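# Fold the towel in half on the table with two arms

## Task

Get the towel folded once, end over end, so the edges roughly line up and there are no extra folds. It must lie flat and entirely on the table, away from the basket, with no bumps or raised parts. Then open both grippers and pull the arms away, since the fold must stay in place without the robot holding it.

## Robot and tools

Robot: two arms, left_arm and right_arm, each with six joints and a parallel gripper. Some tools need the current scene number, and results report it.

Frame: one shared world frame in metres. The origin sits at table-top height, midway between the arms, roughly 5 to 10 cm back from the near table edge. +x points out over the table, +z points up, and left_arm is on the +y side. The names left and right do not match image sides. In each gripper's own axes the fingers point along +z and close along y. end_effector_position is the point between the pads, about 1 cm short of the fingertips. Reported hand positions can be off, more so at long reach.

Joint order: in every row and every per-joint list, each arm's joints go shoulder, elbow, wrist roll, wrist pitch, waist, wrist yaw. Use this order even where other text lists joints differently.

Row layout: 14 numbers, each in [-1, 1]. The first 7 are for left_arm (six joint numbers in the order above, then gripper opening). The last 7 are the same for right_arm. Send all 14 even if only one arm moves. Joint numbers are scaled offsets, not angles: 1.0 equals 1.258 rad for shoulder, 1.238 elbow, 2.022 wrist roll, 2.073 wrist pitch, 1.202 waist, 2.022 wrist yaw. The opening number is absolute: +1 fully open, -1 closed. The pads meet near -0.94, and each millimetre of object width adds about 0.0208. To keep a grip, keep sending the same closing number.

Joint ranges in radians: shoulder 0.000 to 3.142, elbow 0.000 to 3.142, wrist roll -2.094 to 2.094, wrist pitch -1.571 to 1.571, waist -2.618 to 3.054, wrist yaw -1.571 to 1.571. True limits may differ by up to 0.036 rad. An action is rejected for both arms if it asks a joint more than 0.036 rad beyond its range. If the first action of a call fails this check, or any action is malformed, nothing in the call runs.

execute_actions(actions): actions is a list of up to 15 actions. Each action is a table of up to 15 rows, one row per 1/30 s step. A short table repeats its last row until 15 steps are done. Joint numbers are offsets from the angles at the start of that action, not from the previous row. For the first action, they are measured from the last reported angles. An empty list just returns state and images. Per step, each joint target stays within a lead of its measured angle: shoulder 0.258, elbow 0.238, wrist roll 0.522, wrist pitch 0.573, waist 0.202, wrist yaw 0.522 rad. Targets are also scaled back if the gripper would jump more than 70 mm. Large offsets therefore take several actions, and unfinished motion should be commanded again. Friction can leave a joint about 0.031 rad short, and tiny commands may do nothing.

move(target, speed, blocking): target is one 14-number row. Its joint numbers are offsets from the Joint positions in the last result that showed them. Each joint follows a synchronized path to its goal, so grippers trace curves. speed is the top rate in rad/s for the joint with the farthest to go, 0.01 to 2, default 0.5. Paths last 0.5 to 10 s and ignore obstacles and the other arm. With blocking=false the result comes after 0.5 s. Until a result shows the move has ended, use wait or stop before sending more motion. The result adds a move: line with the ending (done, off_target, moving, held, fault), limits=held or limits=none, and each arm's joint farthest from its target. Faster moves and targets set deeper past a contact press harder.

wait(seconds): 0 to 10. The arms hold their last command, and a running move keeps going.
stop(): brakes a running move. It needs room, more if fast. The fingers keep moving.
zoom_image(camera, region): region [x0, y0, x1, y1] in pixels, at most 504x504. camera is one of cam_high, cam_low, cam_left_wrist, cam_right_wrist, all 504x504.
finished_scene(scene): ends the current scene. It cannot be undone, and the result reports success.

Results: each gripper's pose is given as end_effector_position (m) and end_effector_quat_wxyz. Joint positions are in rad, plus gripper opening in m (0.093 open to 0.000 closed). Joint velocities, Joint targets and joint torques are also given (torques are offset and noisy). grip_measured uses the -1..+1 scale and may be biased up to 0.02. Actions also list step readings, and HELD marks steps held back for an arm. Other notes: joint command not followed (clearance check changed targets), joint sent to its limit, MOTOR HOT (at 75 °C), and FAULT / OVER-TEMPERATURE FAULT. A fault stops the arm, and at 100 °C the arm drops. Holding loads heats motors.

While you think, the robot keeps holding its last command. Items may occasionally be tugged or pushed.

Avoid: knocking anything off the table, dropping or slamming things, and hard pushes. Do not let the arms strike each other. Watch the bar and plate behind the bases, which can stand about 3 cm above the table. Release the towel and clear the arms before you finish.

Each tool is called after "Call:" as name(argument=value, ...), one argument or row to a line, values as JSON.

## Session

Call:
execute_actions(
  actions=[],
)

Scene clock: 0.00 s.
left_arm: end_effector_position=(+0.1502, -0.1760, +0.0564) grip_measured=+0.985 end_effector_quat_wxyz=(+0.285, +0.361, +0.879, -0.127) | right_arm: end_effector_position=(+0.2825, -0.3659, +0.0550) grip_measured=+0.986 end_effector_quat_wxyz=(+0.247, +0.154, +0.956, -0.036)
Joint names: [shoulder, elbow, wrist roll, wrist pitch, waist, wrist yaw]
Joint positions: left_arm=[ 2.264  1.673 -0.528 -0.477 -1.38  -0.336  0.092] | right_arm=[ 1.212  0.564  0.255 -0.411 -0.01   0.173  0.093]
Joint velocities: left_arm=[-0.017  0.002 -0.051 -0.037 -0.027 -0.081 -0.001] | right_arm=[-0.012 -0.002 -0.051 -0.007 -0.007 -0.051 -0.002]
Joint torques (N m, as the arm reports them, + toward a larger angle): no reading
Motor temperatures (°C, as the motors report them): left_arm=[24 26 27 28 29 27] | right_arm=[26 25 28 28 29 27]
Joint targets: left_arm=[2.264 1.673 -0.528 -0.477 -1.380 -0.336] | right_arm=[1.212 0.564 0.255 -0.411 -0.010 0.173]

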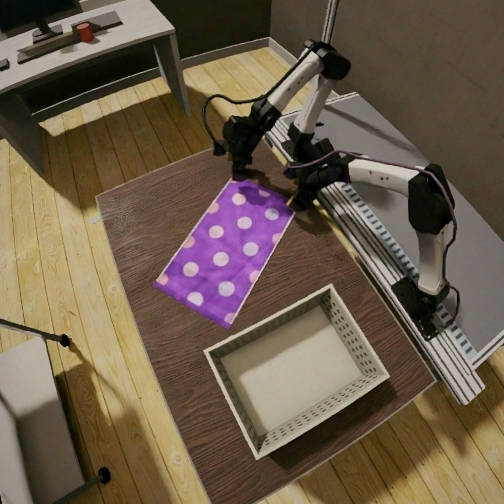

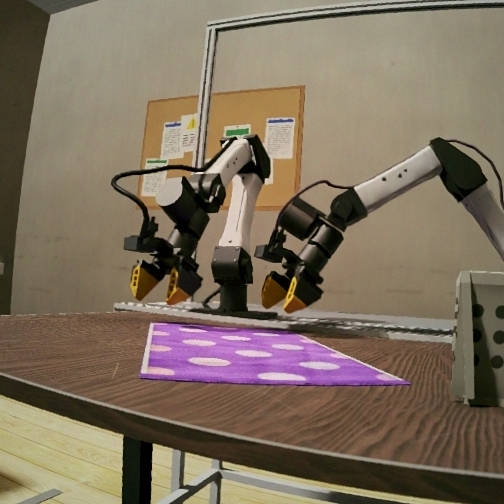

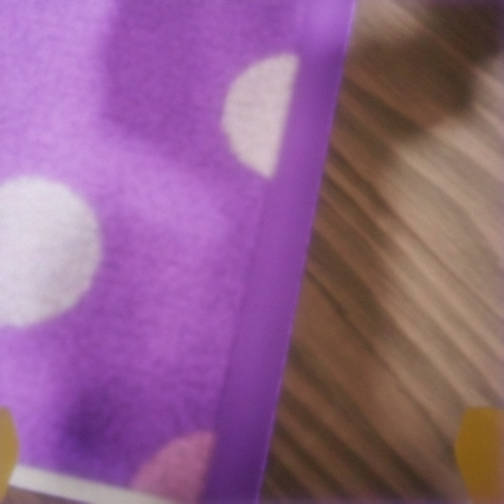

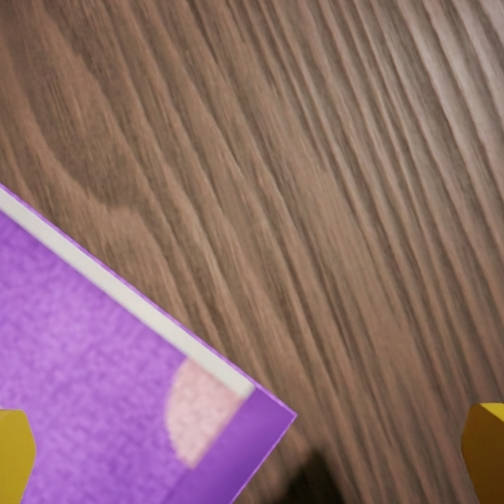

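Call:
move(
  target=[-0.05,0,0.261,0,0,0.166,1,-0.05,0,-0.126,0,0,-0.0856,1],
  speed=1,
)

Scene clock: 87.63 s.
left_arm: end_effector_position=(+0.0982, -0.1932, +0.0803) grip_measured=+0.985 end_effector_quat_wxyz=(+0.231, +0.612, +0.732, -0.190) | right_arm: end_effector_position=(+0.2867, -0.3386, +0.0644) grip_measured=+0.986 end_effector_quat_wxyz=(+0.262, +0.016, +0.965, +0.014)
Joint names: [shoulder, elbow, wrist roll, wrist pitch, waist, wrist yaw]
Joint positions: left_arm=[ 2.203  1.673 -0.008 -0.478 -1.38  -0.008  0.092] | right_arm=[ 1.171  0.564  0.009 -0.411 -0.01   0.007  0.093]
Joint velocities: left_arm=[-0.007  0.012 -0.022 -0.037 -0.022 -0.007 -0.   ] | right_arm=[ 0.017 -0.017  0.037 -0.007 -0.002  0.022  0.001]
Joint torques (N m, as the arm reports them, + toward a larger angle): left_arm=[-15.71   9.22   0.08   1.61   0.17   0.06] | right_arm=[-5.91  7.   -0.13  1.35 -0.19  0.  ]
Motor temperatures (°C, as the motors report them): left_arm=[45 33 27 32 29 27] | right_arm=[27 31 28 31 29 27]
Joint targets: left_arm=[2.202 1.673 -0.000 -0.477 -1.380 -0.000] | right_arm=[1.149 0.564 0.001 -0.411 -0.010 -0.001]
move: off_target (right_arm); limits=none; left_arm: farthest joint: the wrist yaw, 0.008 radians from its target (0.335 radians at the start); right_arm: farthest joint: the shoulder, 0.022 radians from its target (0.063 radians at the start)
camera_calibration (this result's frames):
cam_left_wrist: T_world_to_cam=[[-0.984337, -0.17599, 0.0103639, 0.0582937], [-0.174924, 0.96768, -0.181651, 0.260144], [0.0219397, -0.180618, -0.983309, 0.120814], [0, 0, 0, 1]] pos_world=[0.100236, -0.219656, 0.165448]
cam_right_wrist: T_world_to_cam=[[-0.0361048, -0.998195, -0.0479991, -0.325775], [-0.992041, 0.041597, -0.118846, 0.350263], [0.120628, 0.0433262, -0.991752, 0.123098], [0, 0, 0, 1]] pos_world=[0.320864, -0.34509, 0.148073]

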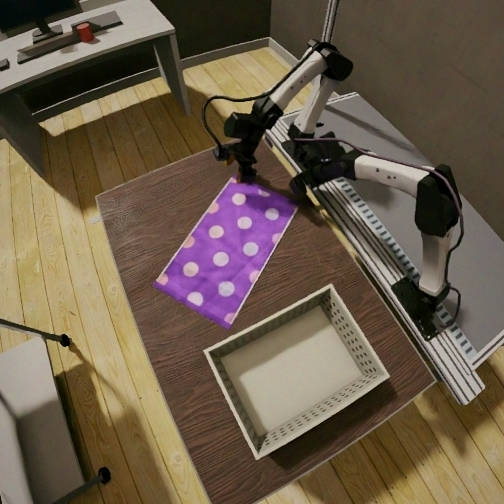

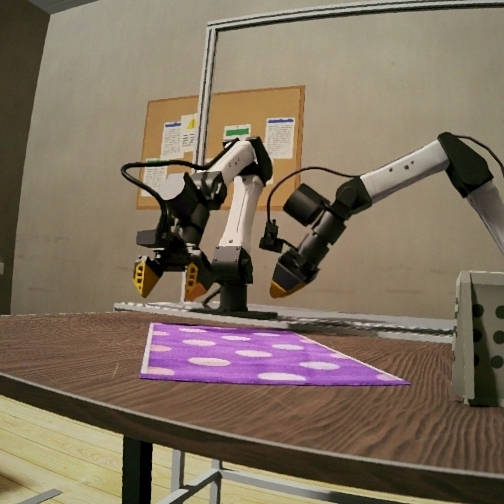

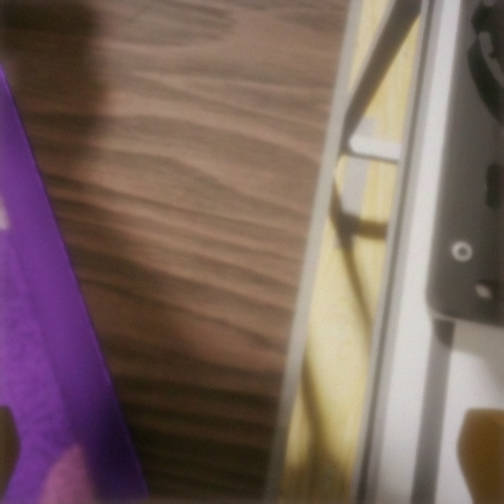

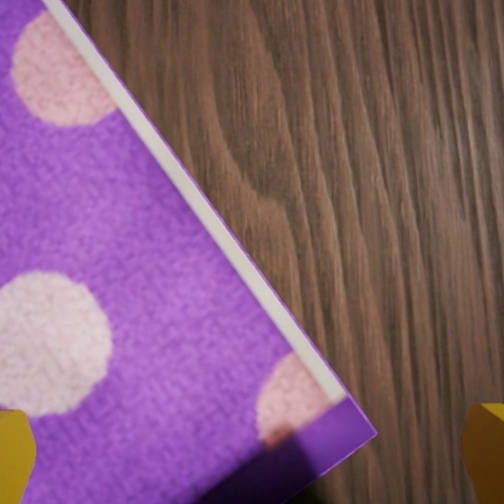

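Call:
zoom_image(
  camera="cam_high",
  region=[130,150,350,350],
)

Call:
move(
  target=[-0.5,-0.3,0,0,0.4,0,1,0,0,0,0,0,0,1],
  speed=1,
)

Region (130, 150, 350, 350) of cam_high's 504x504 image, scaled by 2.291, with more detail than that image has; it fills the top 458 rows of this view, and the rest is white.

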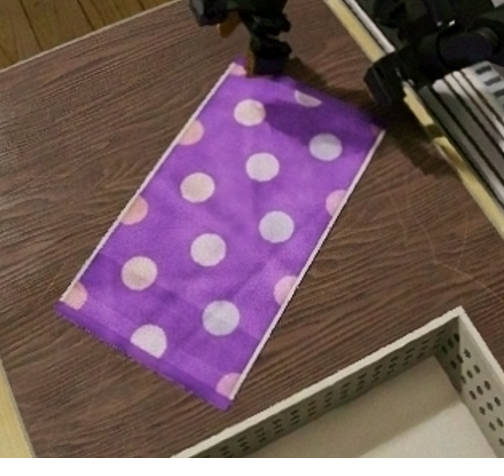

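Scene clock: 103.33 s.
left_arm: end_effector_position=(+0.2796, -0.0062, +0.2402) grip_measured=+0.985 end_effector_quat_wxyz=(+0.384, +0.392, +0.813, -0.195) | right_arm: end_effector_position=(+0.2867, -0.3386, +0.0644) grip_measured=+0.986 end_effector_quat_wxyz=(+0.262, +0.016, +0.965, +0.013)
Joint names: [shoulder, elbow, wrist roll, wrist pitch, waist, wrist yaw]
Joint positions: left_arm=[ 1.568  1.319 -0.007 -0.473 -0.897 -0.011  0.092] | right_arm=[ 1.171  0.564  0.009 -0.411 -0.01   0.007  0.093]
Joint velocities: left_arm=[ 0.012  0.007 -0.007  0.007  0.002  0.022 -0.   ] | right_arm=[ 0.002 -0.012 -0.051 -0.022 -0.007 -0.11  -0.002]
Joint torques (N m, as the arm reports them, + toward a larger angle): left_arm=[-8.83  8.27  0.04  2.   -0.11  0.  ] | right_arm=[-3.97  7.   -0.04  1.35 -0.18  0.11]
Motor temperatures (°C, as the motors report them): left_arm=[46 34 27 33 29 27] | right_arm=[28 32 28 32 29 27]
Joint targets: left_arm=[1.574 1.302 -0.008 -0.478 -0.899 -0.008] | right_arm=[1.171 0.564 0.009 -0.411 -0.010 0.008]
move: done; limits=none; left_arm: farthest joint: the elbow, 0.018 radians from its target (0.371 radians at the start); right_arm: farthest joint: the waist, 0.000 radians from its target (0.000 radians at the start)
camera_calibration (this result's frames):
cam_left_wrist: T_world_to_cam=[[-0.791215, -0.610771, 0.0306131, 0.206631], [-0.557003, 0.69909, -0.448354, 0.309187], [0.25244, -0.371796, -0.893332, 0.220551], [0, 0, 0, 1]] pos_world=[0.280032, -0.0079455, 0.329325]
cam_right_wrist: T_world_to_cam=[[-0.035776, -0.998216, -0.0478068, -0.325888], [-0.992054, 0.0412477, -0.11886, 0.350149], [0.12062, 0.0431746, -0.991759, 0.123049], [0, 0, 0, 1]] pos_world=[0.320866, -0.345062, 0.148074]

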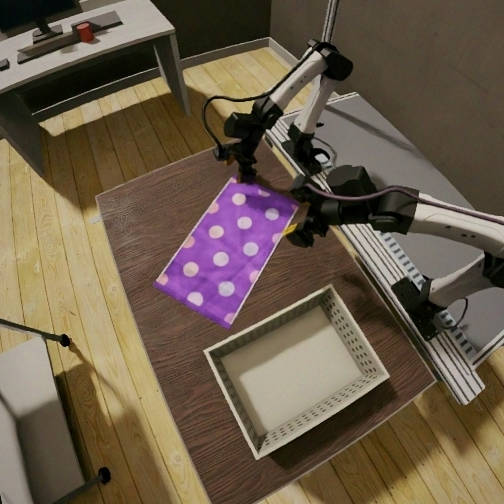

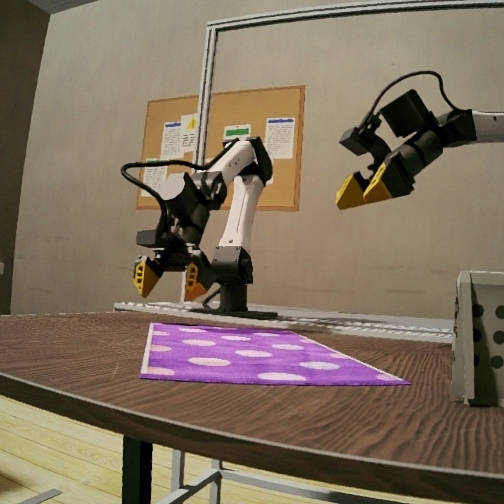

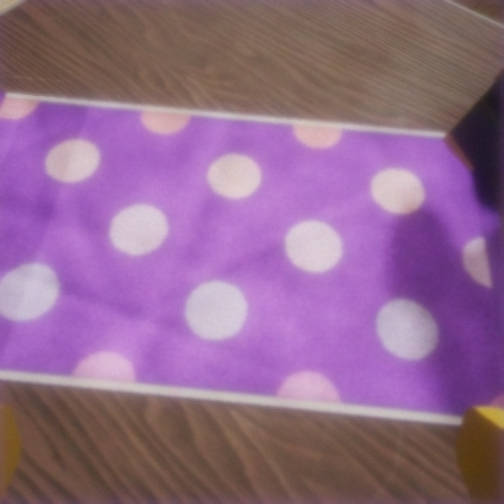

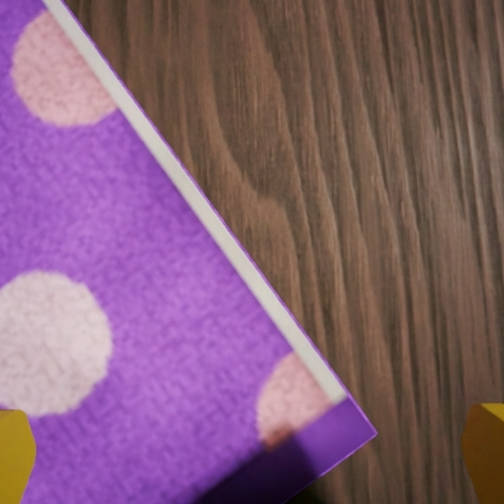

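Call:
move(
  target=[0.407,0.216,-0.11,-0.134,-0.304,0,1,0.347,0.368,0.505,-0.265,-0.017,0,1],
  speed=1,
)

Scene clock: 159.17 s.
left_arm: end_effector_position=(+0.1399, -0.1023, +0.0803) grip_measured=+0.985 end_effector_quat_wxyz=(+0.139, +0.495, +0.849, -0.124) | right_arm: end_effector_position=(+0.2752, -0.3410, +0.0500) grip_measured=+0.986 end_effector_quat_wxyz=(-0.005, +0.499, +0.866, +0.014)
Joint names: [shoulder, elbow, wrist roll, wrist pitch, waist, wrist yaw]
Joint positions: left_arm=[ 2.067  1.573 -0.222 -0.747 -1.261 -0.012  0.092] | right_arm=[ 1.595  0.992  1.021 -0.939 -0.022  0.007  0.093]
Joint velocities: left_arm=[-0.017  0.002 -0.022 -0.022 -0.002 -0.037 -0.001] | right_arm=[-0.007 -0.027 -0.022  0.007 -0.002 -0.022 -0.   ]
Joint torques (N m, as the arm reports them, + toward a larger angle): left_arm=[-12.69  10.18  -0.02   1.11   0.3   -0.06] | right_arm=[-6.16  8.09  0.04  0.19 -1.05  0.17]
Motor temperatures (°C, as the motors report them): left_arm=[37 34 27 36 29 27] | right_arm=[28 33 28 32 29 27]
Joint targets: left_arm=[2.080 1.587 -0.230 -0.751 -1.263 -0.011] | right_arm=[1.607 1.020 1.030 -0.960 -0.031 0.007]
move: off_target (right_arm); limits=none; left_arm: farthest joint: the elbow, 0.014 radians from its target (0.267 radians at the start); right_arm: farthest joint: the elbow, 0.028 radians from its target (0.455 radians at the start)
camera_calibration (this result's frames):
cam_left_wrist: T_world_to_cam=[[-0.873957, -0.478036, 0.0876392, 0.0628044], [-0.474675, 0.8783, 0.0572003, 0.193116], [-0.104317, 0.00839045, -0.994509, 0.174233], [0, 0, 0, 1]] pos_world=[0.164731, -0.141053, 0.156726]
cam_right_wrist: T_world_to_cam=[[-0.873436, -0.486375, -0.0234431, 0.0744489], [-0.45028, 0.788416, 0.419103, 0.415943], [-0.185358, 0.376615, -0.907636, 0.303914], [0, 0, 0, 1]] pos_world=[0.30865, -0.406185, 0.103266]

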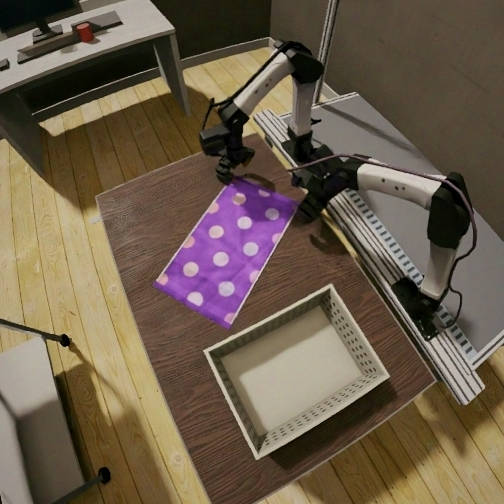

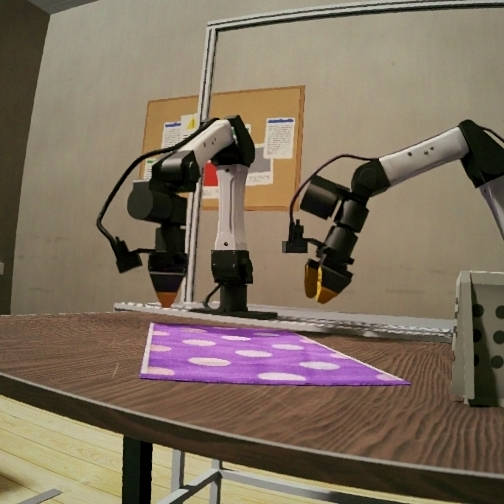

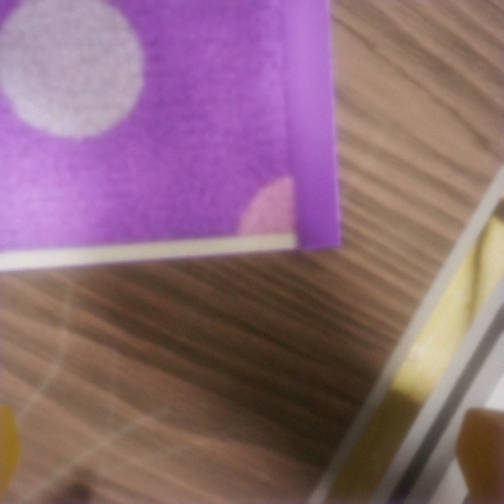

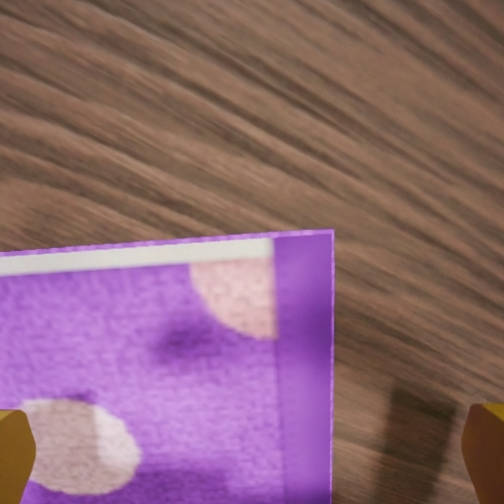

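Call:
move(
  target=[0.233,0.24,-0.064,0,-0.037,0,0.1,-0.027,-0.095,-0.025,0.04,-0.03,0,0.1],
  speed=0.7,
)

Scene clock: 192.70 s.
left_arm: end_effector_position=(+0.1372, -0.1664, +0.0384) grip_measured=+0.103 end_effector_quat_wxyz=(+0.128, +0.460, +0.868, -0.132) | right_arm: end_effector_position=(+0.2578, -0.3467, +0.0301) grip_measured=+0.103 end_effector_quat_wxyz=(-0.014, +0.492, +0.870, +0.009)
Joint names: [shoulder, elbow, wrist roll, wrist pitch, waist, wrist yaw]
Joint positions: left_arm=[ 2.351  1.856 -0.344 -0.751 -1.3   -0.012  0.05 ] | right_arm=[ 1.583  0.893  0.979 -0.873 -0.049  0.007  0.05 ]
Joint velocities: left_arm=[ 0.012 -0.012 -0.066 -0.051 -0.002 -0.095  0.   ] | right_arm=[-0.017  0.017 -0.007 -0.022  0.002 -0.007  0.   ]
Joint torques (N m, as the arm reports them, + toward a larger angle): left_arm=[-15.59   9.96   0.02   1.18  -0.25  -0.05] | right_arm=[-8.79  4.31 -0.1   0.5  -1.04  0.17]
Motor temperatures (°C, as the motors report them): left_arm=[41 36 27 34 29 27] | right_arm=[29 35 28 31 29 27]
Joint targets: left_arm=[2.360 1.870 -0.352 -0.747 -1.305 -0.012] | right_arm=[1.561 0.874 0.971 -0.857 -0.058 0.007]
move: off_target (right_arm); limits=none; left_arm: farthest joint: the elbow, 0.014 radians from its target (0.298 radians at the start); right_arm: farthest joint: the shoulder, 0.022 radians from its target (0.034 radians at the start)
camera_calibration (this result's frames):
cam_left_wrist: T_world_to_cam=[[-0.831726, -0.540301, 0.127696, 0.0157925], [-0.535765, 0.841415, 0.0705389, 0.252265], [-0.145558, -0.00974618, -0.989302, 0.135283], [0, 0, 0, 1]] pos_world=[0.167981, -0.202409, 0.114025]
cam_right_wrist: T_world_to_cam=[[-0.865846, -0.500266, -0.00658649, 0.0487565], [-0.454521, 0.781034, 0.428249, 0.419178], [-0.209094, 0.373791, -0.903637, 0.289871], [0, 0, 0, 1]] pos_world=[0.293352, -0.411352, 0.082747]

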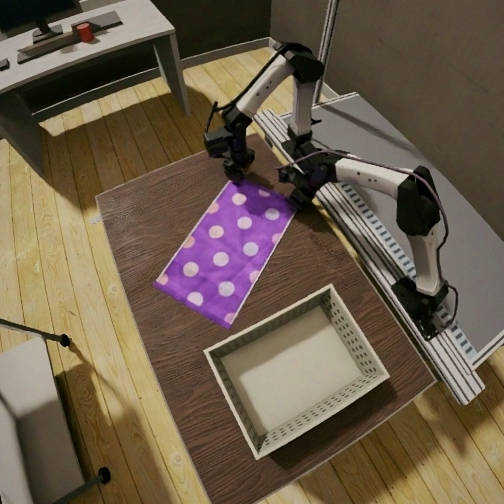

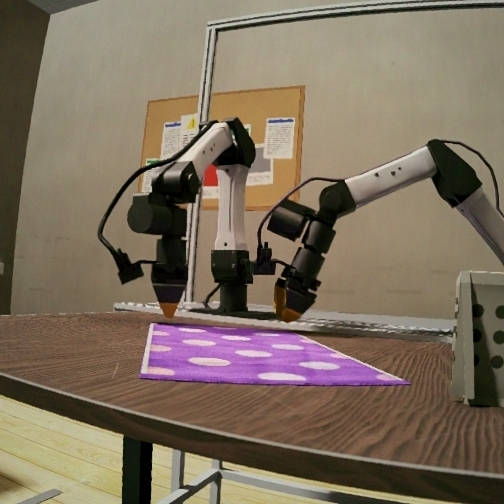

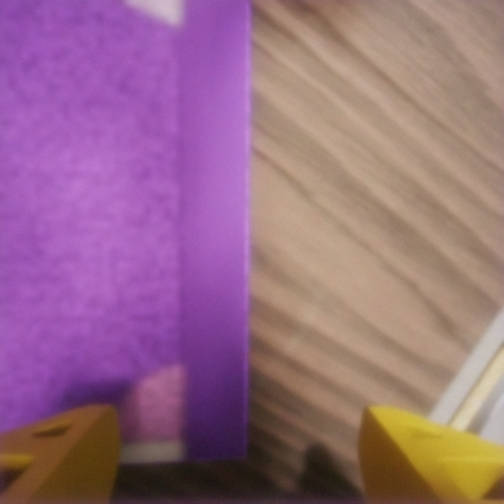

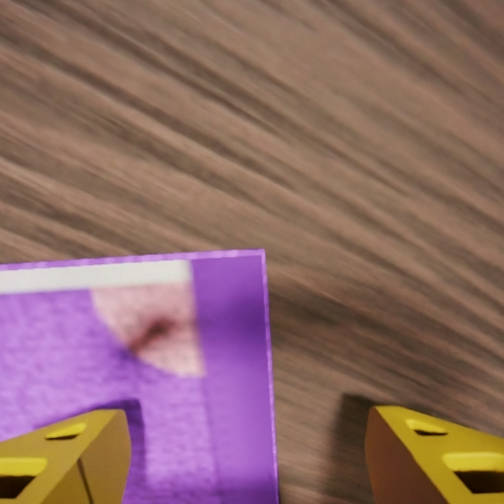

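Call:
move(
  target=[0.095,0.062,0,0.02,0,0,0.1,0.035,-0.06,0,0.045,0,0,0.1],
  speed=0.3,
)

Scene clock: 218.20 s.
left_arm: end_effector_position=(+0.1424, -0.1846, +0.0213) grip_measured=+0.102 end_effector_quat_wxyz=(+0.135, +0.459, +0.867, -0.138) | right_arm: end_effector_position=(+0.2538, -0.3457, +0.0147) grip_measured=+0.103 end_effector_quat_wxyz=(-0.019, +0.492, +0.870, +0.007)
Joint names: [shoulder, elbow, wrist roll, wrist pitch, waist, wrist yaw]
Joint positions: left_arm=[ 2.434  1.927 -0.345 -0.721 -1.3   -0.016  0.05 ] | right_arm=[ 1.609  0.85   0.979 -0.814 -0.049  0.006  0.05 ]
Joint velocities: left_arm=[ 0.002 -0.012  0.007  0.007 -0.002  0.037 -0.   ] | right_arm=[-0.012 -0.007  0.022 -0.022 -0.012  0.066 -0.001]
Joint torques (N m, as the arm reports them, + toward a larger angle): left_arm=[-14.17   9.42   0.05   1.27   0.25  -0.02] | right_arm=[-5.24  3.23 -0.04  0.66 -0.19  0.18]
Motor temperatures (°C, as the motors report them): left_arm=[46 37 27 34 29 27] | right_arm=[32 33 28 30 29 27]
Joint targets: left_arm=[2.470 1.933 -0.344 -0.710 -1.300 -0.012] | right_arm=[1.628 0.819 0.979 -0.780 -0.049 0.007]
move: off_target (left_arm, right_arm); limits=none; left_arm: farthest joint: the shoulder, 0.036 radians from its target (0.120 radians at the start); right_arm: farthest joint: the wrist pitch, 0.034 radians from its target (0.093 radians at the start)
camera_calibration (this result's frames):
cam_left_wrist: T_world_to_cam=[[-0.83156, -0.539905, 0.130427, 0.0125027], [-0.537881, 0.841331, 0.05335, 0.272189], [-0.138536, -0.0257905, -0.990022, 0.114908], [0, 0, 0, 1]] pos_world=[0.172721, -0.219287, 0.0976096]
cam_right_wrist: T_world_to_cam=[[-0.865715, -0.500536, 0.000899543, 0.045457], [-0.450534, 0.780013, 0.434281, 0.42174], [-0.218075, 0.375558, -0.900777, 0.277515], [0, 0, 0, 1]] pos_world=[0.28988, -0.410433, 0.0667848]

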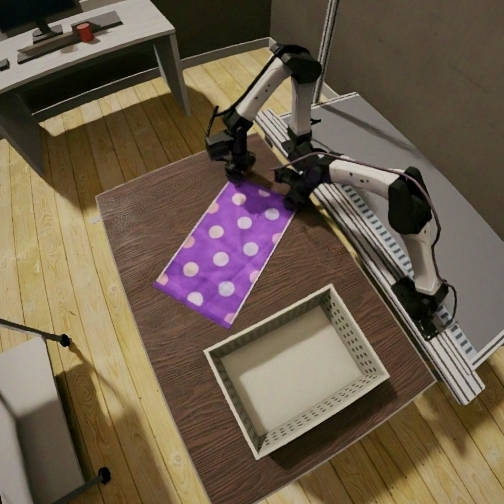

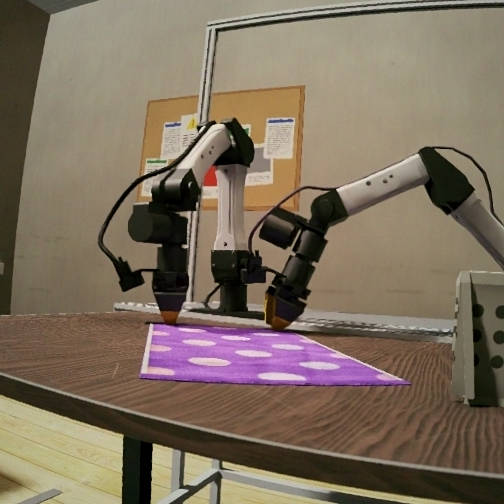

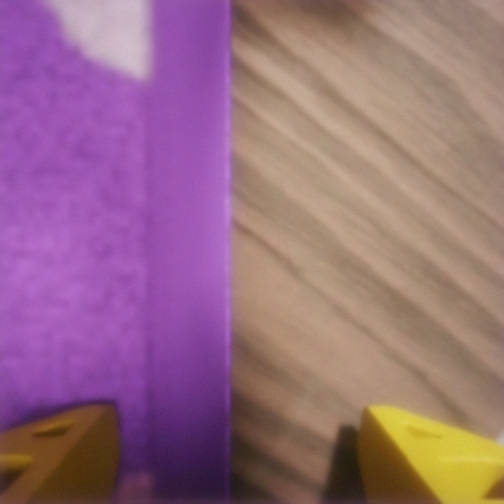

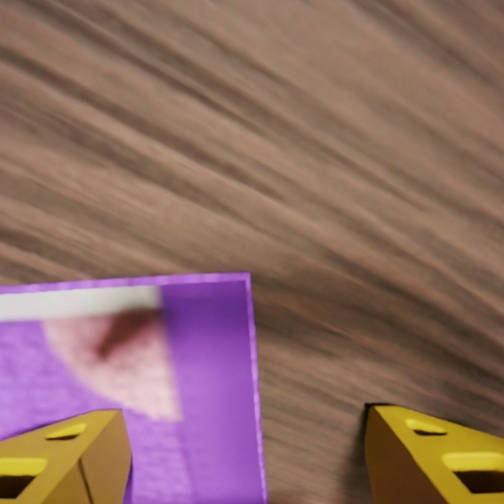

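Call:
execute_actions(
  actions=[
    [[0.035,0,0,0,0,0,-0.4,0.02,-0.02,0,0,0,0,-0.4]],
    [[0,0,0,0,0,0,-1,0,0,0,0,0,0,-1]],
    [[0,0,0,0,0,0,-1,0,0,0,0,0,0,-1]],
  ],
)

Scene clock: 226.30 s.
left_arm: end_effector_position=(+0.1440, -0.1840, +0.0206) grip_measured=-1.000 end_effector_quat_wxyz=(+0.138, +0.458, +0.868, -0.134) | right_arm: end_effector_position=(+0.2571, -0.3440, +0.0147) grip_measured=-1.000 end_effector_quat_wxyz=(-0.015, +0.493, +0.870, +0.015)
Joint names: [shoulder, elbow, wrist roll, wrist pitch, waist, wrist yaw]
Joint positions: left_arm=[ 2.435  1.927 -0.345 -0.721 -1.3   -0.026  0.   ] | right_arm=[ 1.609  0.85   0.979 -0.801 -0.049 -0.005  0.   ]
Joint velocities: left_arm=[ 0.002 -0.007 -0.095  0.007  0.002 -0.007  0.   ] | right_arm=[-0.012 -0.007 -0.066  0.022 -0.007 -0.007  0.   ]
Joint torques (N m, as the arm reports them, + toward a larger angle): left_arm=[-17.11   8.86   0.06   1.17   0.35  -0.05] | right_arm=[-6.92  5.56 -0.04  0.36 -0.17  0.16]
Motor temperatures (°C, as the motors report them): left_arm=[46 37 27 34 29 27] | right_arm=[31 33 28 30 29 27]
Joint targets: left_arm=[2.435 1.927 -0.345 -0.721 -1.300 -0.026] | right_arm=[1.609 0.850 0.979 -0.801 -0.049 -0.005]
Step readings (joint positions; steps 1 to 15: 1st action; 16 to 30: 2nd action; 31 to 45: 3rd action):
0: left_arm=[2.434 1.927 -0.345 -0.721 -1.300 -0.016] | right_arm=[1.609 0.850 0.979 -0.814 -0.049 0.006]
1: left_arm=[2.434 1.927 -0.345 -0.721 -1.300 -0.017] | right_arm=[1.609 0.850 0.979 -0.814 -0.049 0.004]
2: left_arm=[2.435 1.927 -0.345 -0.721 -1.300 -0.017] | right_arm=[1.609 0.850 0.979 -0.808 -0.049 0.001]
4: left_arm=[2.438 1.927 -0.345 -0.721 -1.300 -0.021] | right_arm=[1.609 0.850 0.979 -0.804 -0.049 -0.001]
8: left_arm=[2.438 1.927 -0.345 -0.721 -1.300 -0.024] | right_arm=[1.609 0.850 0.979 -0.804 -0.049 -0.002]
15: left_arm=[2.438 1.927 -0.345 -0.721 -1.300 -0.024] | right_arm=[1.609 0.850 0.979 -0.804 -0.049 -0.002]
16: left_arm=[2.436 1.927 -0.345 -0.721 -1.300 -0.026] | right_arm=[1.609 0.850 0.979 -0.803 -0.049 -0.003]
17: left_arm=[2.436 1.927 -0.345 -0.721 -1.300 -0.026] | right_arm=[1.609 0.850 0.979 -0.799 -0.049 -0.006]
19: left_arm=[2.435 1.927 -0.345 -0.721 -1.300 -0.026] | right_arm=[1.609 0.850 0.979 -0.801 -0.049 -0.005]
23: left_arm=[2.435 1.927 -0.345 -0.721 -1.300 -0.026] | right_arm=[1.609 0.850 0.979 -0.801 -0.049 -0.005]
30: left_arm=[2.435 1.927 -0.345 -0.721 -1.300 -0.026] | right_arm=[1.609 0.850 0.979 -0.801 -0.049 -0.005]
31: left_arm=[2.435 1.927 -0.345 -0.721 -1.300 -0.026] | right_arm=[1.609 0.850 0.979 -0.801 -0.049 -0.005]
32: left_arm=[2.435 1.927 -0.345 -0.721 -1.300 -0.026] | right_arm=[1.609 0.850 0.979 -0.801 -0.049 -0.005]
34: left_arm=[2.435 1.927 -0.345 -0.721 -1.300 -0.026] | right_arm=[1.609 0.850 0.979 -0.801 -0.049 -0.005]
38: left_arm=[2.435 1.927 -0.345 -0.721 -1.300 -0.026] | right_arm=[1.609 0.850 0.979 -0.801 -0.049 -0.005]
45: Joint positions above
camera_calibration (this result's frames):
cam_left_wrist: T_world_to_cam=[[-0.830606, -0.543486, 0.121312, 0.0136101], [-0.541473, 0.839115, 0.0519016, 0.272682], [-0.130002, -0.0225772, -0.991257, 0.113924], [0, 0, 0, 1]] pos_world=[0.173765, -0.218843, 0.0971239]
cam_right_wrist: T_world_to_cam=[[-0.865958, -0.499851, -0.0163062, 0.0497368], [-0.456033, 0.775821, 0.436045, 0.421863], [-0.205307, 0.385033, -0.899777, 0.277566], [0, 0, 0, 1]] pos_world=[0.29244, -0.409302, 0.0666065]

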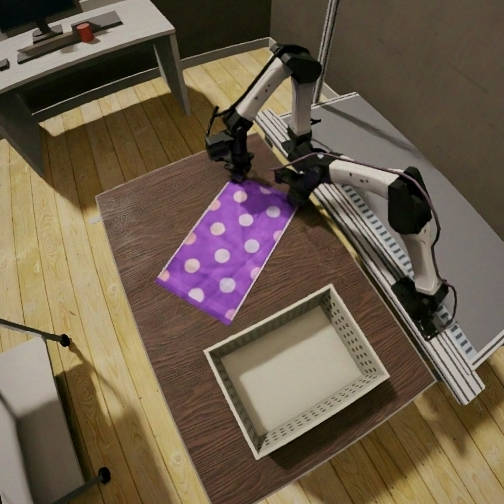

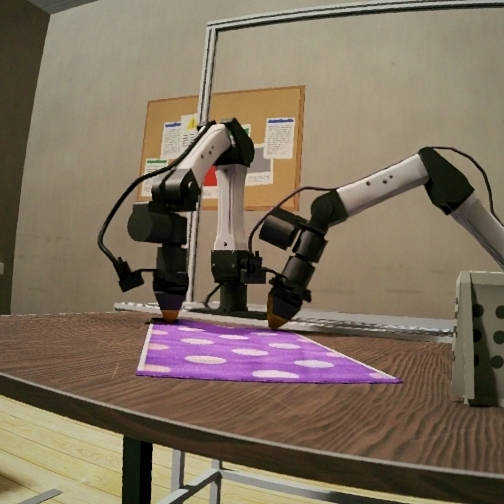

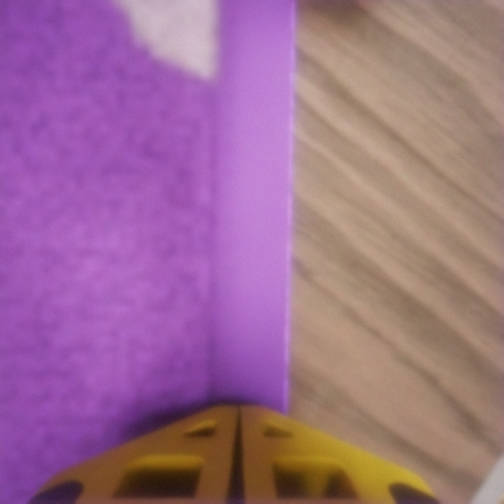

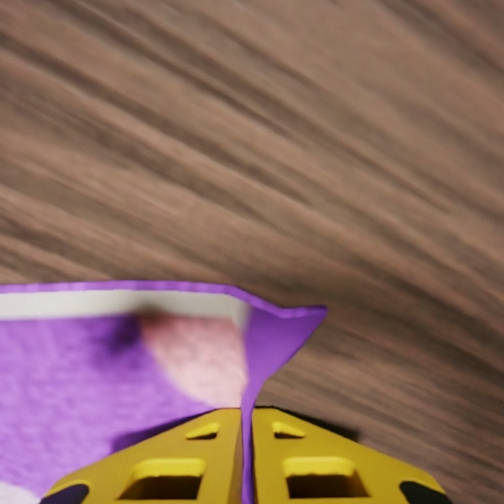

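Call:
execute_actions(
  actions=[
    [[-0.05,0,0,0,0,0,-1,0,0,0,0,0,0,-1]],
    [[-0.05,0,0.07,0,0,0,0.1,0,0,0,0,0,0,-1]],
    [[0,0,0.07,0,0,0,0.1,0,0,0,0,0,0,-1]],
    [[0.06,0,0,0,0,0,0.1,0,0,0,0,0,0,-1]],
    [[0.05,0,0,0,0,0,0.1,0,0,0,0,0,0,-1]],
  ],
)

Scene clock: 241.73 s.
left_arm: end_effector_position=(+0.1438, -0.1833, +0.0367) grip_measured=+0.097 end_effector_quat_wxyz=(+0.160, +0.565, +0.800, -0.120) | right_arm: end_effector_position=(+0.2571, -0.3440, +0.0147) grip_measured=-1.000 end_effector_quat_wxyz=(-0.015, +0.493, +0.870, +0.015)
Joint names: [shoulder, elbow, wrist roll, wrist pitch, waist, wrist yaw]
Joint positions: left_arm=[ 2.402  1.927 -0.086 -0.738 -1.3   -0.026  0.05 ] | right_arm=[ 1.609  0.85   0.979 -0.801 -0.049 -0.005  0.   ]
Joint velocities: left_arm=[ 0.002 -0.012  0.007 -0.007 -0.002 -0.007  0.001] | right_arm=[-0.007 -0.017 -0.037 -0.051  0.002  0.022  0.   ]
Joint torques (N m, as the arm reports them, + toward a larger angle): left_arm=[-15.88   8.95   0.05   1.25   0.17  -0.05] | right_arm=[-6.92  5.56 -0.04  0.36 -0.19  0.16]
Motor temperatures (°C, as the motors report them): left_arm=[50 37 27 34 29 27] | right_arm=[31 33 28 30 29 27]
Joint targets: left_arm=[2.413 1.927 -0.086 -0.735 -1.300 -0.026] | right_arm=[1.609 0.850 0.979 -0.801 -0.049 -0.005]
Step readings (joint positions; steps 1 to 15: 1st action; 16 to 30: 2nd action; 31 to 45: 3rd action; 46 to 60: 4th action; 61 to 75: 5th action):
0: left_arm=[2.435 1.927 -0.345 -0.721 -1.300 -0.026] | right_arm=[1.609 0.850 0.979 -0.801 -0.049 -0.005]
1: left_arm=[2.431 1.927 -0.345 -0.722 -1.300 -0.026] | right_arm=[1.609 0.850 0.979 -0.801 -0.049 -0.005]
2: left_arm=[2.424 1.927 -0.345 -0.728 -1.300 -0.026] | right_arm=[1.609 0.850 0.979 -0.801 -0.049 -0.005]
4: left_arm=[2.402 1.927 -0.345 -0.730 -1.300 -0.026] | right_arm=[1.609 0.850 0.979 -0.801 -0.049 -0.005]
8: left_arm=[2.363 1.927 -0.345 -0.727 -1.300 -0.026] | right_arm=[1.609 0.850 0.979 -0.801 -0.049 -0.005]
15: left_arm=[2.359 1.927 -0.345 -0.726 -1.300 -0.026] | right_arm=[1.609 0.850 0.979 -0.801 -0.049 -0.005]
16: left_arm=[2.355 1.927 -0.326 -0.727 -1.300 -0.026] | right_arm=[1.609 0.850 0.979 -0.801 -0.049 -0.005]
17: left_arm=[2.349 1.927 -0.302 -0.733 -1.300 -0.026] | right_arm=[1.609 0.850 0.979 -0.801 -0.049 -0.005]
19: left_arm=[2.327 1.927 -0.269 -0.736 -1.300 -0.026] | right_arm=[1.609 0.850 0.979 -0.801 -0.049 -0.005]
23: left_arm=[2.287 1.927 -0.235 -0.732 -1.300 -0.026] | right_arm=[1.609 0.850 0.979 -0.801 -0.049 -0.005]
30: left_arm=[2.283 1.927 -0.215 -0.730 -1.300 -0.026] | right_arm=[1.609 0.850 0.979 -0.801 -0.049 -0.005]
31: left_arm=[2.283 1.927 -0.196 -0.730 -1.300 -0.026] | right_arm=[1.609 0.850 0.979 -0.801 -0.049 -0.005]
32: left_arm=[2.283 1.927 -0.174 -0.731 -1.300 -0.026] | right_arm=[1.609 0.850 0.979 -0.801 -0.049 -0.005]
34: left_arm=[2.283 1.927 -0.140 -0.731 -1.300 -0.026] | right_arm=[1.609 0.850 0.979 -0.801 -0.049 -0.005]
38: left_arm=[2.283 1.927 -0.105 -0.731 -1.300 -0.026] | right_arm=[1.609 0.850 0.979 -0.801 -0.049 -0.005]
45: left_arm=[2.283 1.927 -0.086 -0.731 -1.300 -0.026] | right_arm=[1.609 0.850 0.979 -0.801 -0.049 -0.005]
46: left_arm=[2.287 1.927 -0.086 -0.731 -1.300 -0.026] | right_arm=[1.609 0.850 0.979 -0.801 -0.049 -0.005]
47: left_arm=[2.293 1.927 -0.086 -0.727 -1.300 -0.026] | right_arm=[1.609 0.850 0.979 -0.801 -0.049 -0.005]
49: left_arm=[2.312 1.927 -0.086 -0.726 -1.300 -0.026] | right_arm=[1.609 0.850 0.979 -0.801 -0.049 -0.005]
53: left_arm=[2.347 1.927 -0.086 -0.731 -1.300 -0.026] | right_arm=[1.609 0.850 0.979 -0.801 -0.049 -0.005]
60: left_arm=[2.351 1.927 -0.086 -0.735 -1.300 -0.026] | right_arm=[1.609 0.850 0.979 -0.801 -0.049 -0.005]
61: left_arm=[2.353 1.927 -0.086 -0.735 -1.300 -0.026] | right_arm=[1.609 0.850 0.979 -0.801 -0.049 -0.005]
62: left_arm=[2.357 1.927 -0.086 -0.732 -1.300 -0.026] | right_arm=[1.609 0.850 0.979 -0.801 -0.049 -0.005]
64: left_arm=[2.372 1.927 -0.086 -0.732 -1.300 -0.026] | right_arm=[1.609 0.850 0.979 -0.801 -0.049 -0.005]
68: left_arm=[2.399 1.927 -0.086 -0.735 -1.300 -0.026] | right_arm=[1.609 0.850 0.979 -0.801 -0.049 -0.005]
75: Joint positions above
camera_calibration (this result's frames):
cam_left_wrist: T_world_to_cam=[[-0.942998, -0.331723, 0.0267258, 0.0703491], [-0.331206, 0.943302, 0.0219859, 0.261145], [-0.0325038, 0.011881, -0.999401, 0.122392], [0, 0, 0, 1]] pos_world=[0.15681, -0.224457, 0.114697]
cam_right_wrist: T_world_to_cam=[[-0.865958, -0.499851, -0.0163062, 0.0497368], [-0.456033, 0.775821, 0.436045, 0.421863], [-0.205307, 0.385033, -0.899777, 0.277566], [0, 0, 0, 1]] pos_world=[0.29244, -0.409302, 0.0666065]

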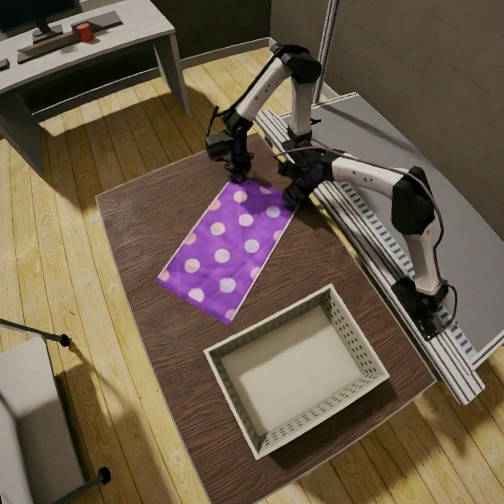

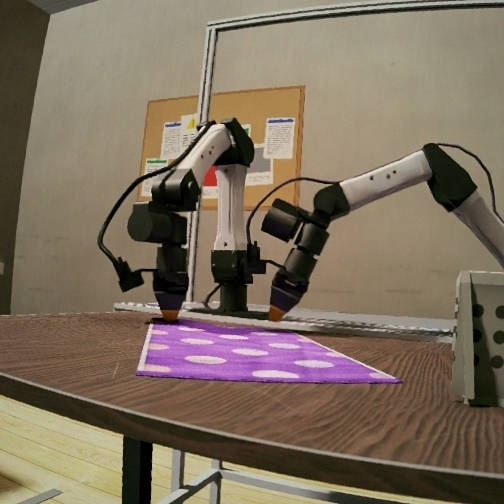

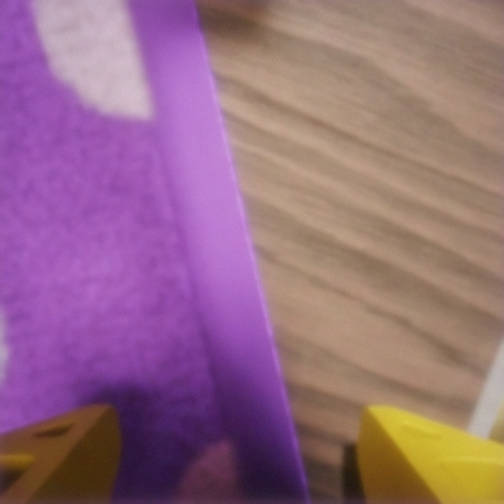

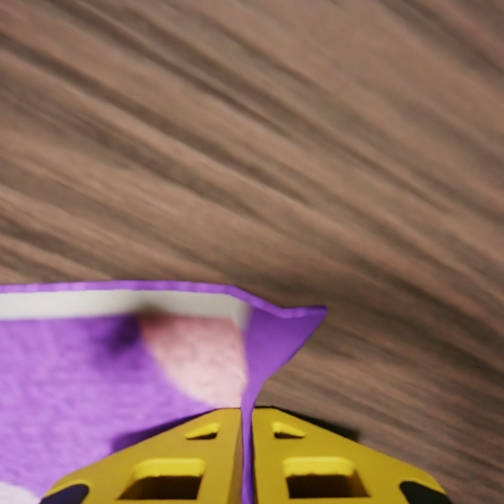

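Call:
execute_actions(
  actions=[
    [[0.05,0,0,0,0,0,0.1,0,0,0,0,0,0,-1]],
    [[0.05,0,0,0,0,0,0.1,0,0,0,0,0,0,-1]],
    [[0.04,0,0,0,0,0,-0.4,0,0,0,0,0,0,-1]],
    [[0.04,0,0,0,0,0,-1,0,0,0,0,0,0,-1]],
    [[0.04,0,0,0,0,0,-1,0,0,0,0,0,0,-1]],
  ],
)

Scene clock: 251.10 s.
left_arm: end_effector_position=(+0.1480, -0.1842, +0.0176) grip_measured=-1.000 end_effector_quat_wxyz=(+0.161, +0.564, +0.803, -0.108) | right_arm: end_effector_position=(+0.2571, -0.3440, +0.0147) grip_measured=-1.000 end_effector_quat_wxyz=(-0.015, +0.493, +0.870, +0.015)
Joint names: [shoulder, elbow, wrist roll, wrist pitch, waist, wrist yaw]
Joint positions: left_arm=[ 2.443  1.927 -0.086 -0.712 -1.299 -0.045  0.   ] | right_arm=[ 1.609  0.85   0.979 -0.801 -0.049 -0.005  0.   ]
Joint velocities: left_arm=[-0.012  0.002 -0.037 -0.007  0.012 -0.066  0.   ] | right_arm=[-0.022  0.002 -0.037 -0.007 -0.012 -0.037  0.   ]
Joint torques (N m, as the arm reports them, + toward a larger angle): left_arm=[-12.76   8.82   0.05   1.18   0.16  -0.07] | right_arm=[-6.91  5.56 -0.04  0.36 -0.19  0.16]
Motor temperatures (°C, as the motors report them): left_arm=[50 37 27 34 29 27] | right_arm=[31 33 28 30 29 27]
Joint targets: left_arm=[2.493 1.927 -0.086 -0.713 -1.299 -0.045] | right_arm=[1.609 0.850 0.979 -0.801 -0.049 -0.005]
Step readings (joint positions; steps 1 to 15: 1st action; 16 to 30: 2nd action; 31 to 45: 3rd action; 46 to 60: 4th action; 61 to 75: 5th action):
0: left_arm=[2.402 1.927 -0.086 -0.738 -1.300 -0.026] | right_arm=[1.609 0.850 0.979 -0.801 -0.049 -0.005]
1: left_arm=[2.406 1.927 -0.086 -0.738 -1.300 -0.026] | right_arm=[1.609 0.850 0.979 -0.801 -0.049 -0.005]
2: left_arm=[2.410 1.927 -0.086 -0.735 -1.300 -0.026] | right_arm=[1.609 0.850 0.979 -0.801 -0.049 -0.005]
4: left_arm=[2.425 1.927 -0.086 -0.735 -1.300 -0.026] | right_arm=[1.609 0.850 0.979 -0.801 -0.049 -0.005]
8: left_arm=[2.437 1.927 -0.086 -0.733 -1.300 -0.026] | right_arm=[1.609 0.850 0.979 -0.801 -0.049 -0.005]
15: left_arm=[2.438 1.927 -0.086 -0.732 -1.300 -0.026] | right_arm=[1.609 0.850 0.979 -0.801 -0.049 -0.005]
16: left_arm=[2.440 1.927 -0.086 -0.732 -1.300 -0.026] | right_arm=[1.609 0.850 0.979 -0.801 -0.049 -0.005]
17: left_arm=[2.441 1.927 -0.086 -0.730 -1.300 -0.027] | right_arm=[1.609 0.850 0.979 -0.801 -0.049 -0.005]
19: left_arm=[2.441 1.927 -0.086 -0.730 -1.300 -0.027] | right_arm=[1.609 0.850 0.979 -0.801 -0.049 -0.005]
23: left_arm=[2.441 1.927 -0.086 -0.730 -1.300 -0.027] | right_arm=[1.609 0.850 0.979 -0.801 -0.049 -0.005]
30: left_arm=[2.441 1.927 -0.086 -0.730 -1.300 -0.027] | right_arm=[1.609 0.850 0.979 -0.801 -0.049 -0.005]
31: left_arm=[2.441 1.927 -0.086 -0.729 -1.300 -0.028] | right_arm=[1.609 0.850 0.979 -0.801 -0.049 -0.005]
32: left_arm=[2.441 1.927 -0.086 -0.726 -1.300 -0.032] | right_arm=[1.609 0.850 0.979 -0.801 -0.049 -0.005]
34: left_arm=[2.441 1.927 -0.086 -0.722 -1.299 -0.036] | right_arm=[1.609 0.850 0.979 -0.801 -0.049 -0.005]
38: left_arm=[2.441 1.927 -0.086 -0.722 -1.299 -0.037] | right_arm=[1.609 0.850 0.979 -0.801 -0.049 -0.005]
45: left_arm=[2.441 1.927 -0.086 -0.722 -1.299 -0.037] | right_arm=[1.609 0.850 0.979 -0.801 -0.049 -0.005]
46: left_arm=[2.441 1.927 -0.086 -0.721 -1.299 -0.039] | right_arm=[1.609 0.850 0.979 -0.801 -0.049 -0.005]
47: left_arm=[2.441 1.927 -0.086 -0.719 -1.299 -0.044] | right_arm=[1.609 0.850 0.979 -0.801 -0.049 -0.005]
49: left_arm=[2.442 1.927 -0.086 -0.714 -1.299 -0.044] | right_arm=[1.609 0.850 0.979 -0.801 -0.049 -0.005]
53: left_arm=[2.443 1.927 -0.086 -0.713 -1.299 -0.044] | right_arm=[1.609 0.850 0.979 -0.801 -0.049 -0.005]
60: left_arm=[2.443 1.927 -0.086 -0.713 -1.299 -0.044] | right_arm=[1.609 0.850 0.979 -0.801 -0.049 -0.005]
61: left_arm=[2.443 1.927 -0.086 -0.712 -1.299 -0.045] | right_arm=[1.609 0.850 0.979 -0.801 -0.049 -0.005]
62: left_arm=[2.443 1.927 -0.086 -0.712 -1.299 -0.045] | right_arm=[1.609 0.850 0.979 -0.801 -0.049 -0.005]
64: left_arm=[2.443 1.927 -0.086 -0.712 -1.299 -0.045] | right_arm=[1.609 0.850 0.979 -0.801 -0.049 -0.005]
68: left_arm=[2.443 1.927 -0.086 -0.712 -1.299 -0.045] | right_arm=[1.609 0.850 0.979 -0.801 -0.049 -0.005]
75: Joint positions above
camera_calibration (this result's frames):
cam_left_wrist: T_world_to_cam=[[-0.940505, -0.339692, 0.00773093, 0.072984], [-0.339236, 0.940043, 0.0351927, 0.264194], [-0.0192221, 0.0304763, -0.999351, 0.104969], [0, 0, 0, 1]] pos_world=[0.160283, -0.22676, 0.0950392]
cam_right_wrist: T_world_to_cam=[[-0.865958, -0.499851, -0.0163062, 0.0497368], [-0.456033, 0.775821, 0.436045, 0.421863], [-0.205307, 0.385033, -0.899777, 0.277566], [0, 0, 0, 1]] pos_world=[0.29244, -0.409302, 0.0666065]

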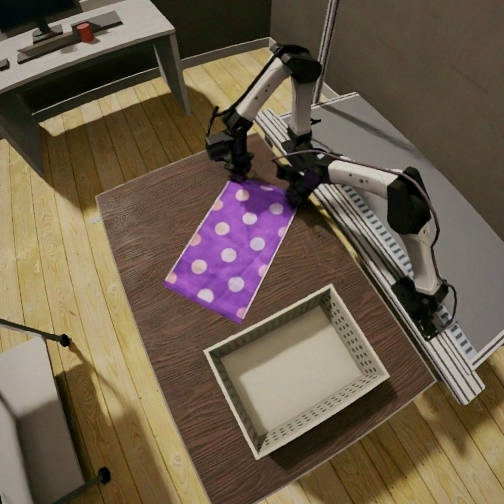

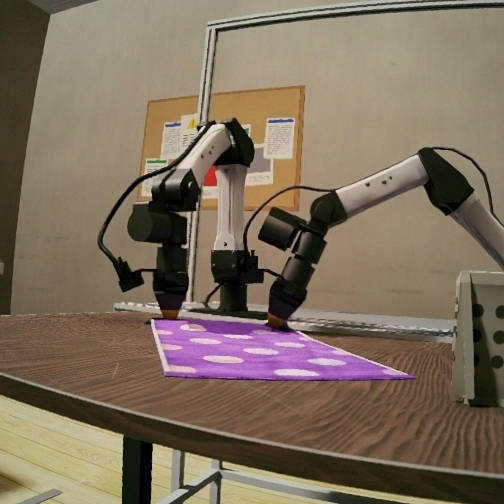

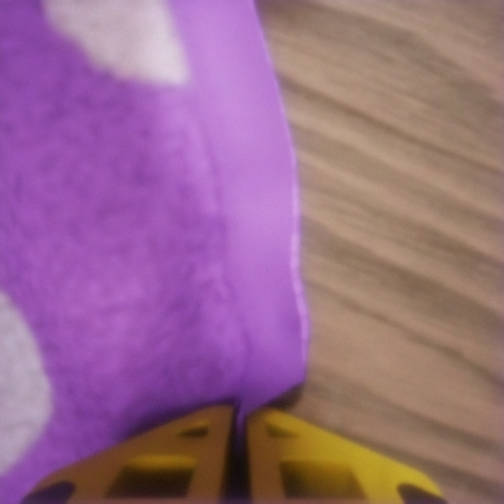

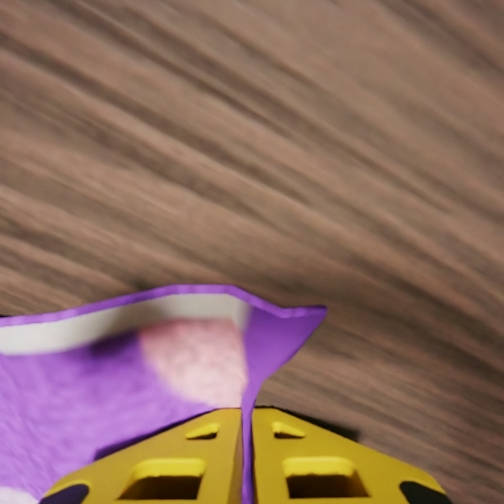

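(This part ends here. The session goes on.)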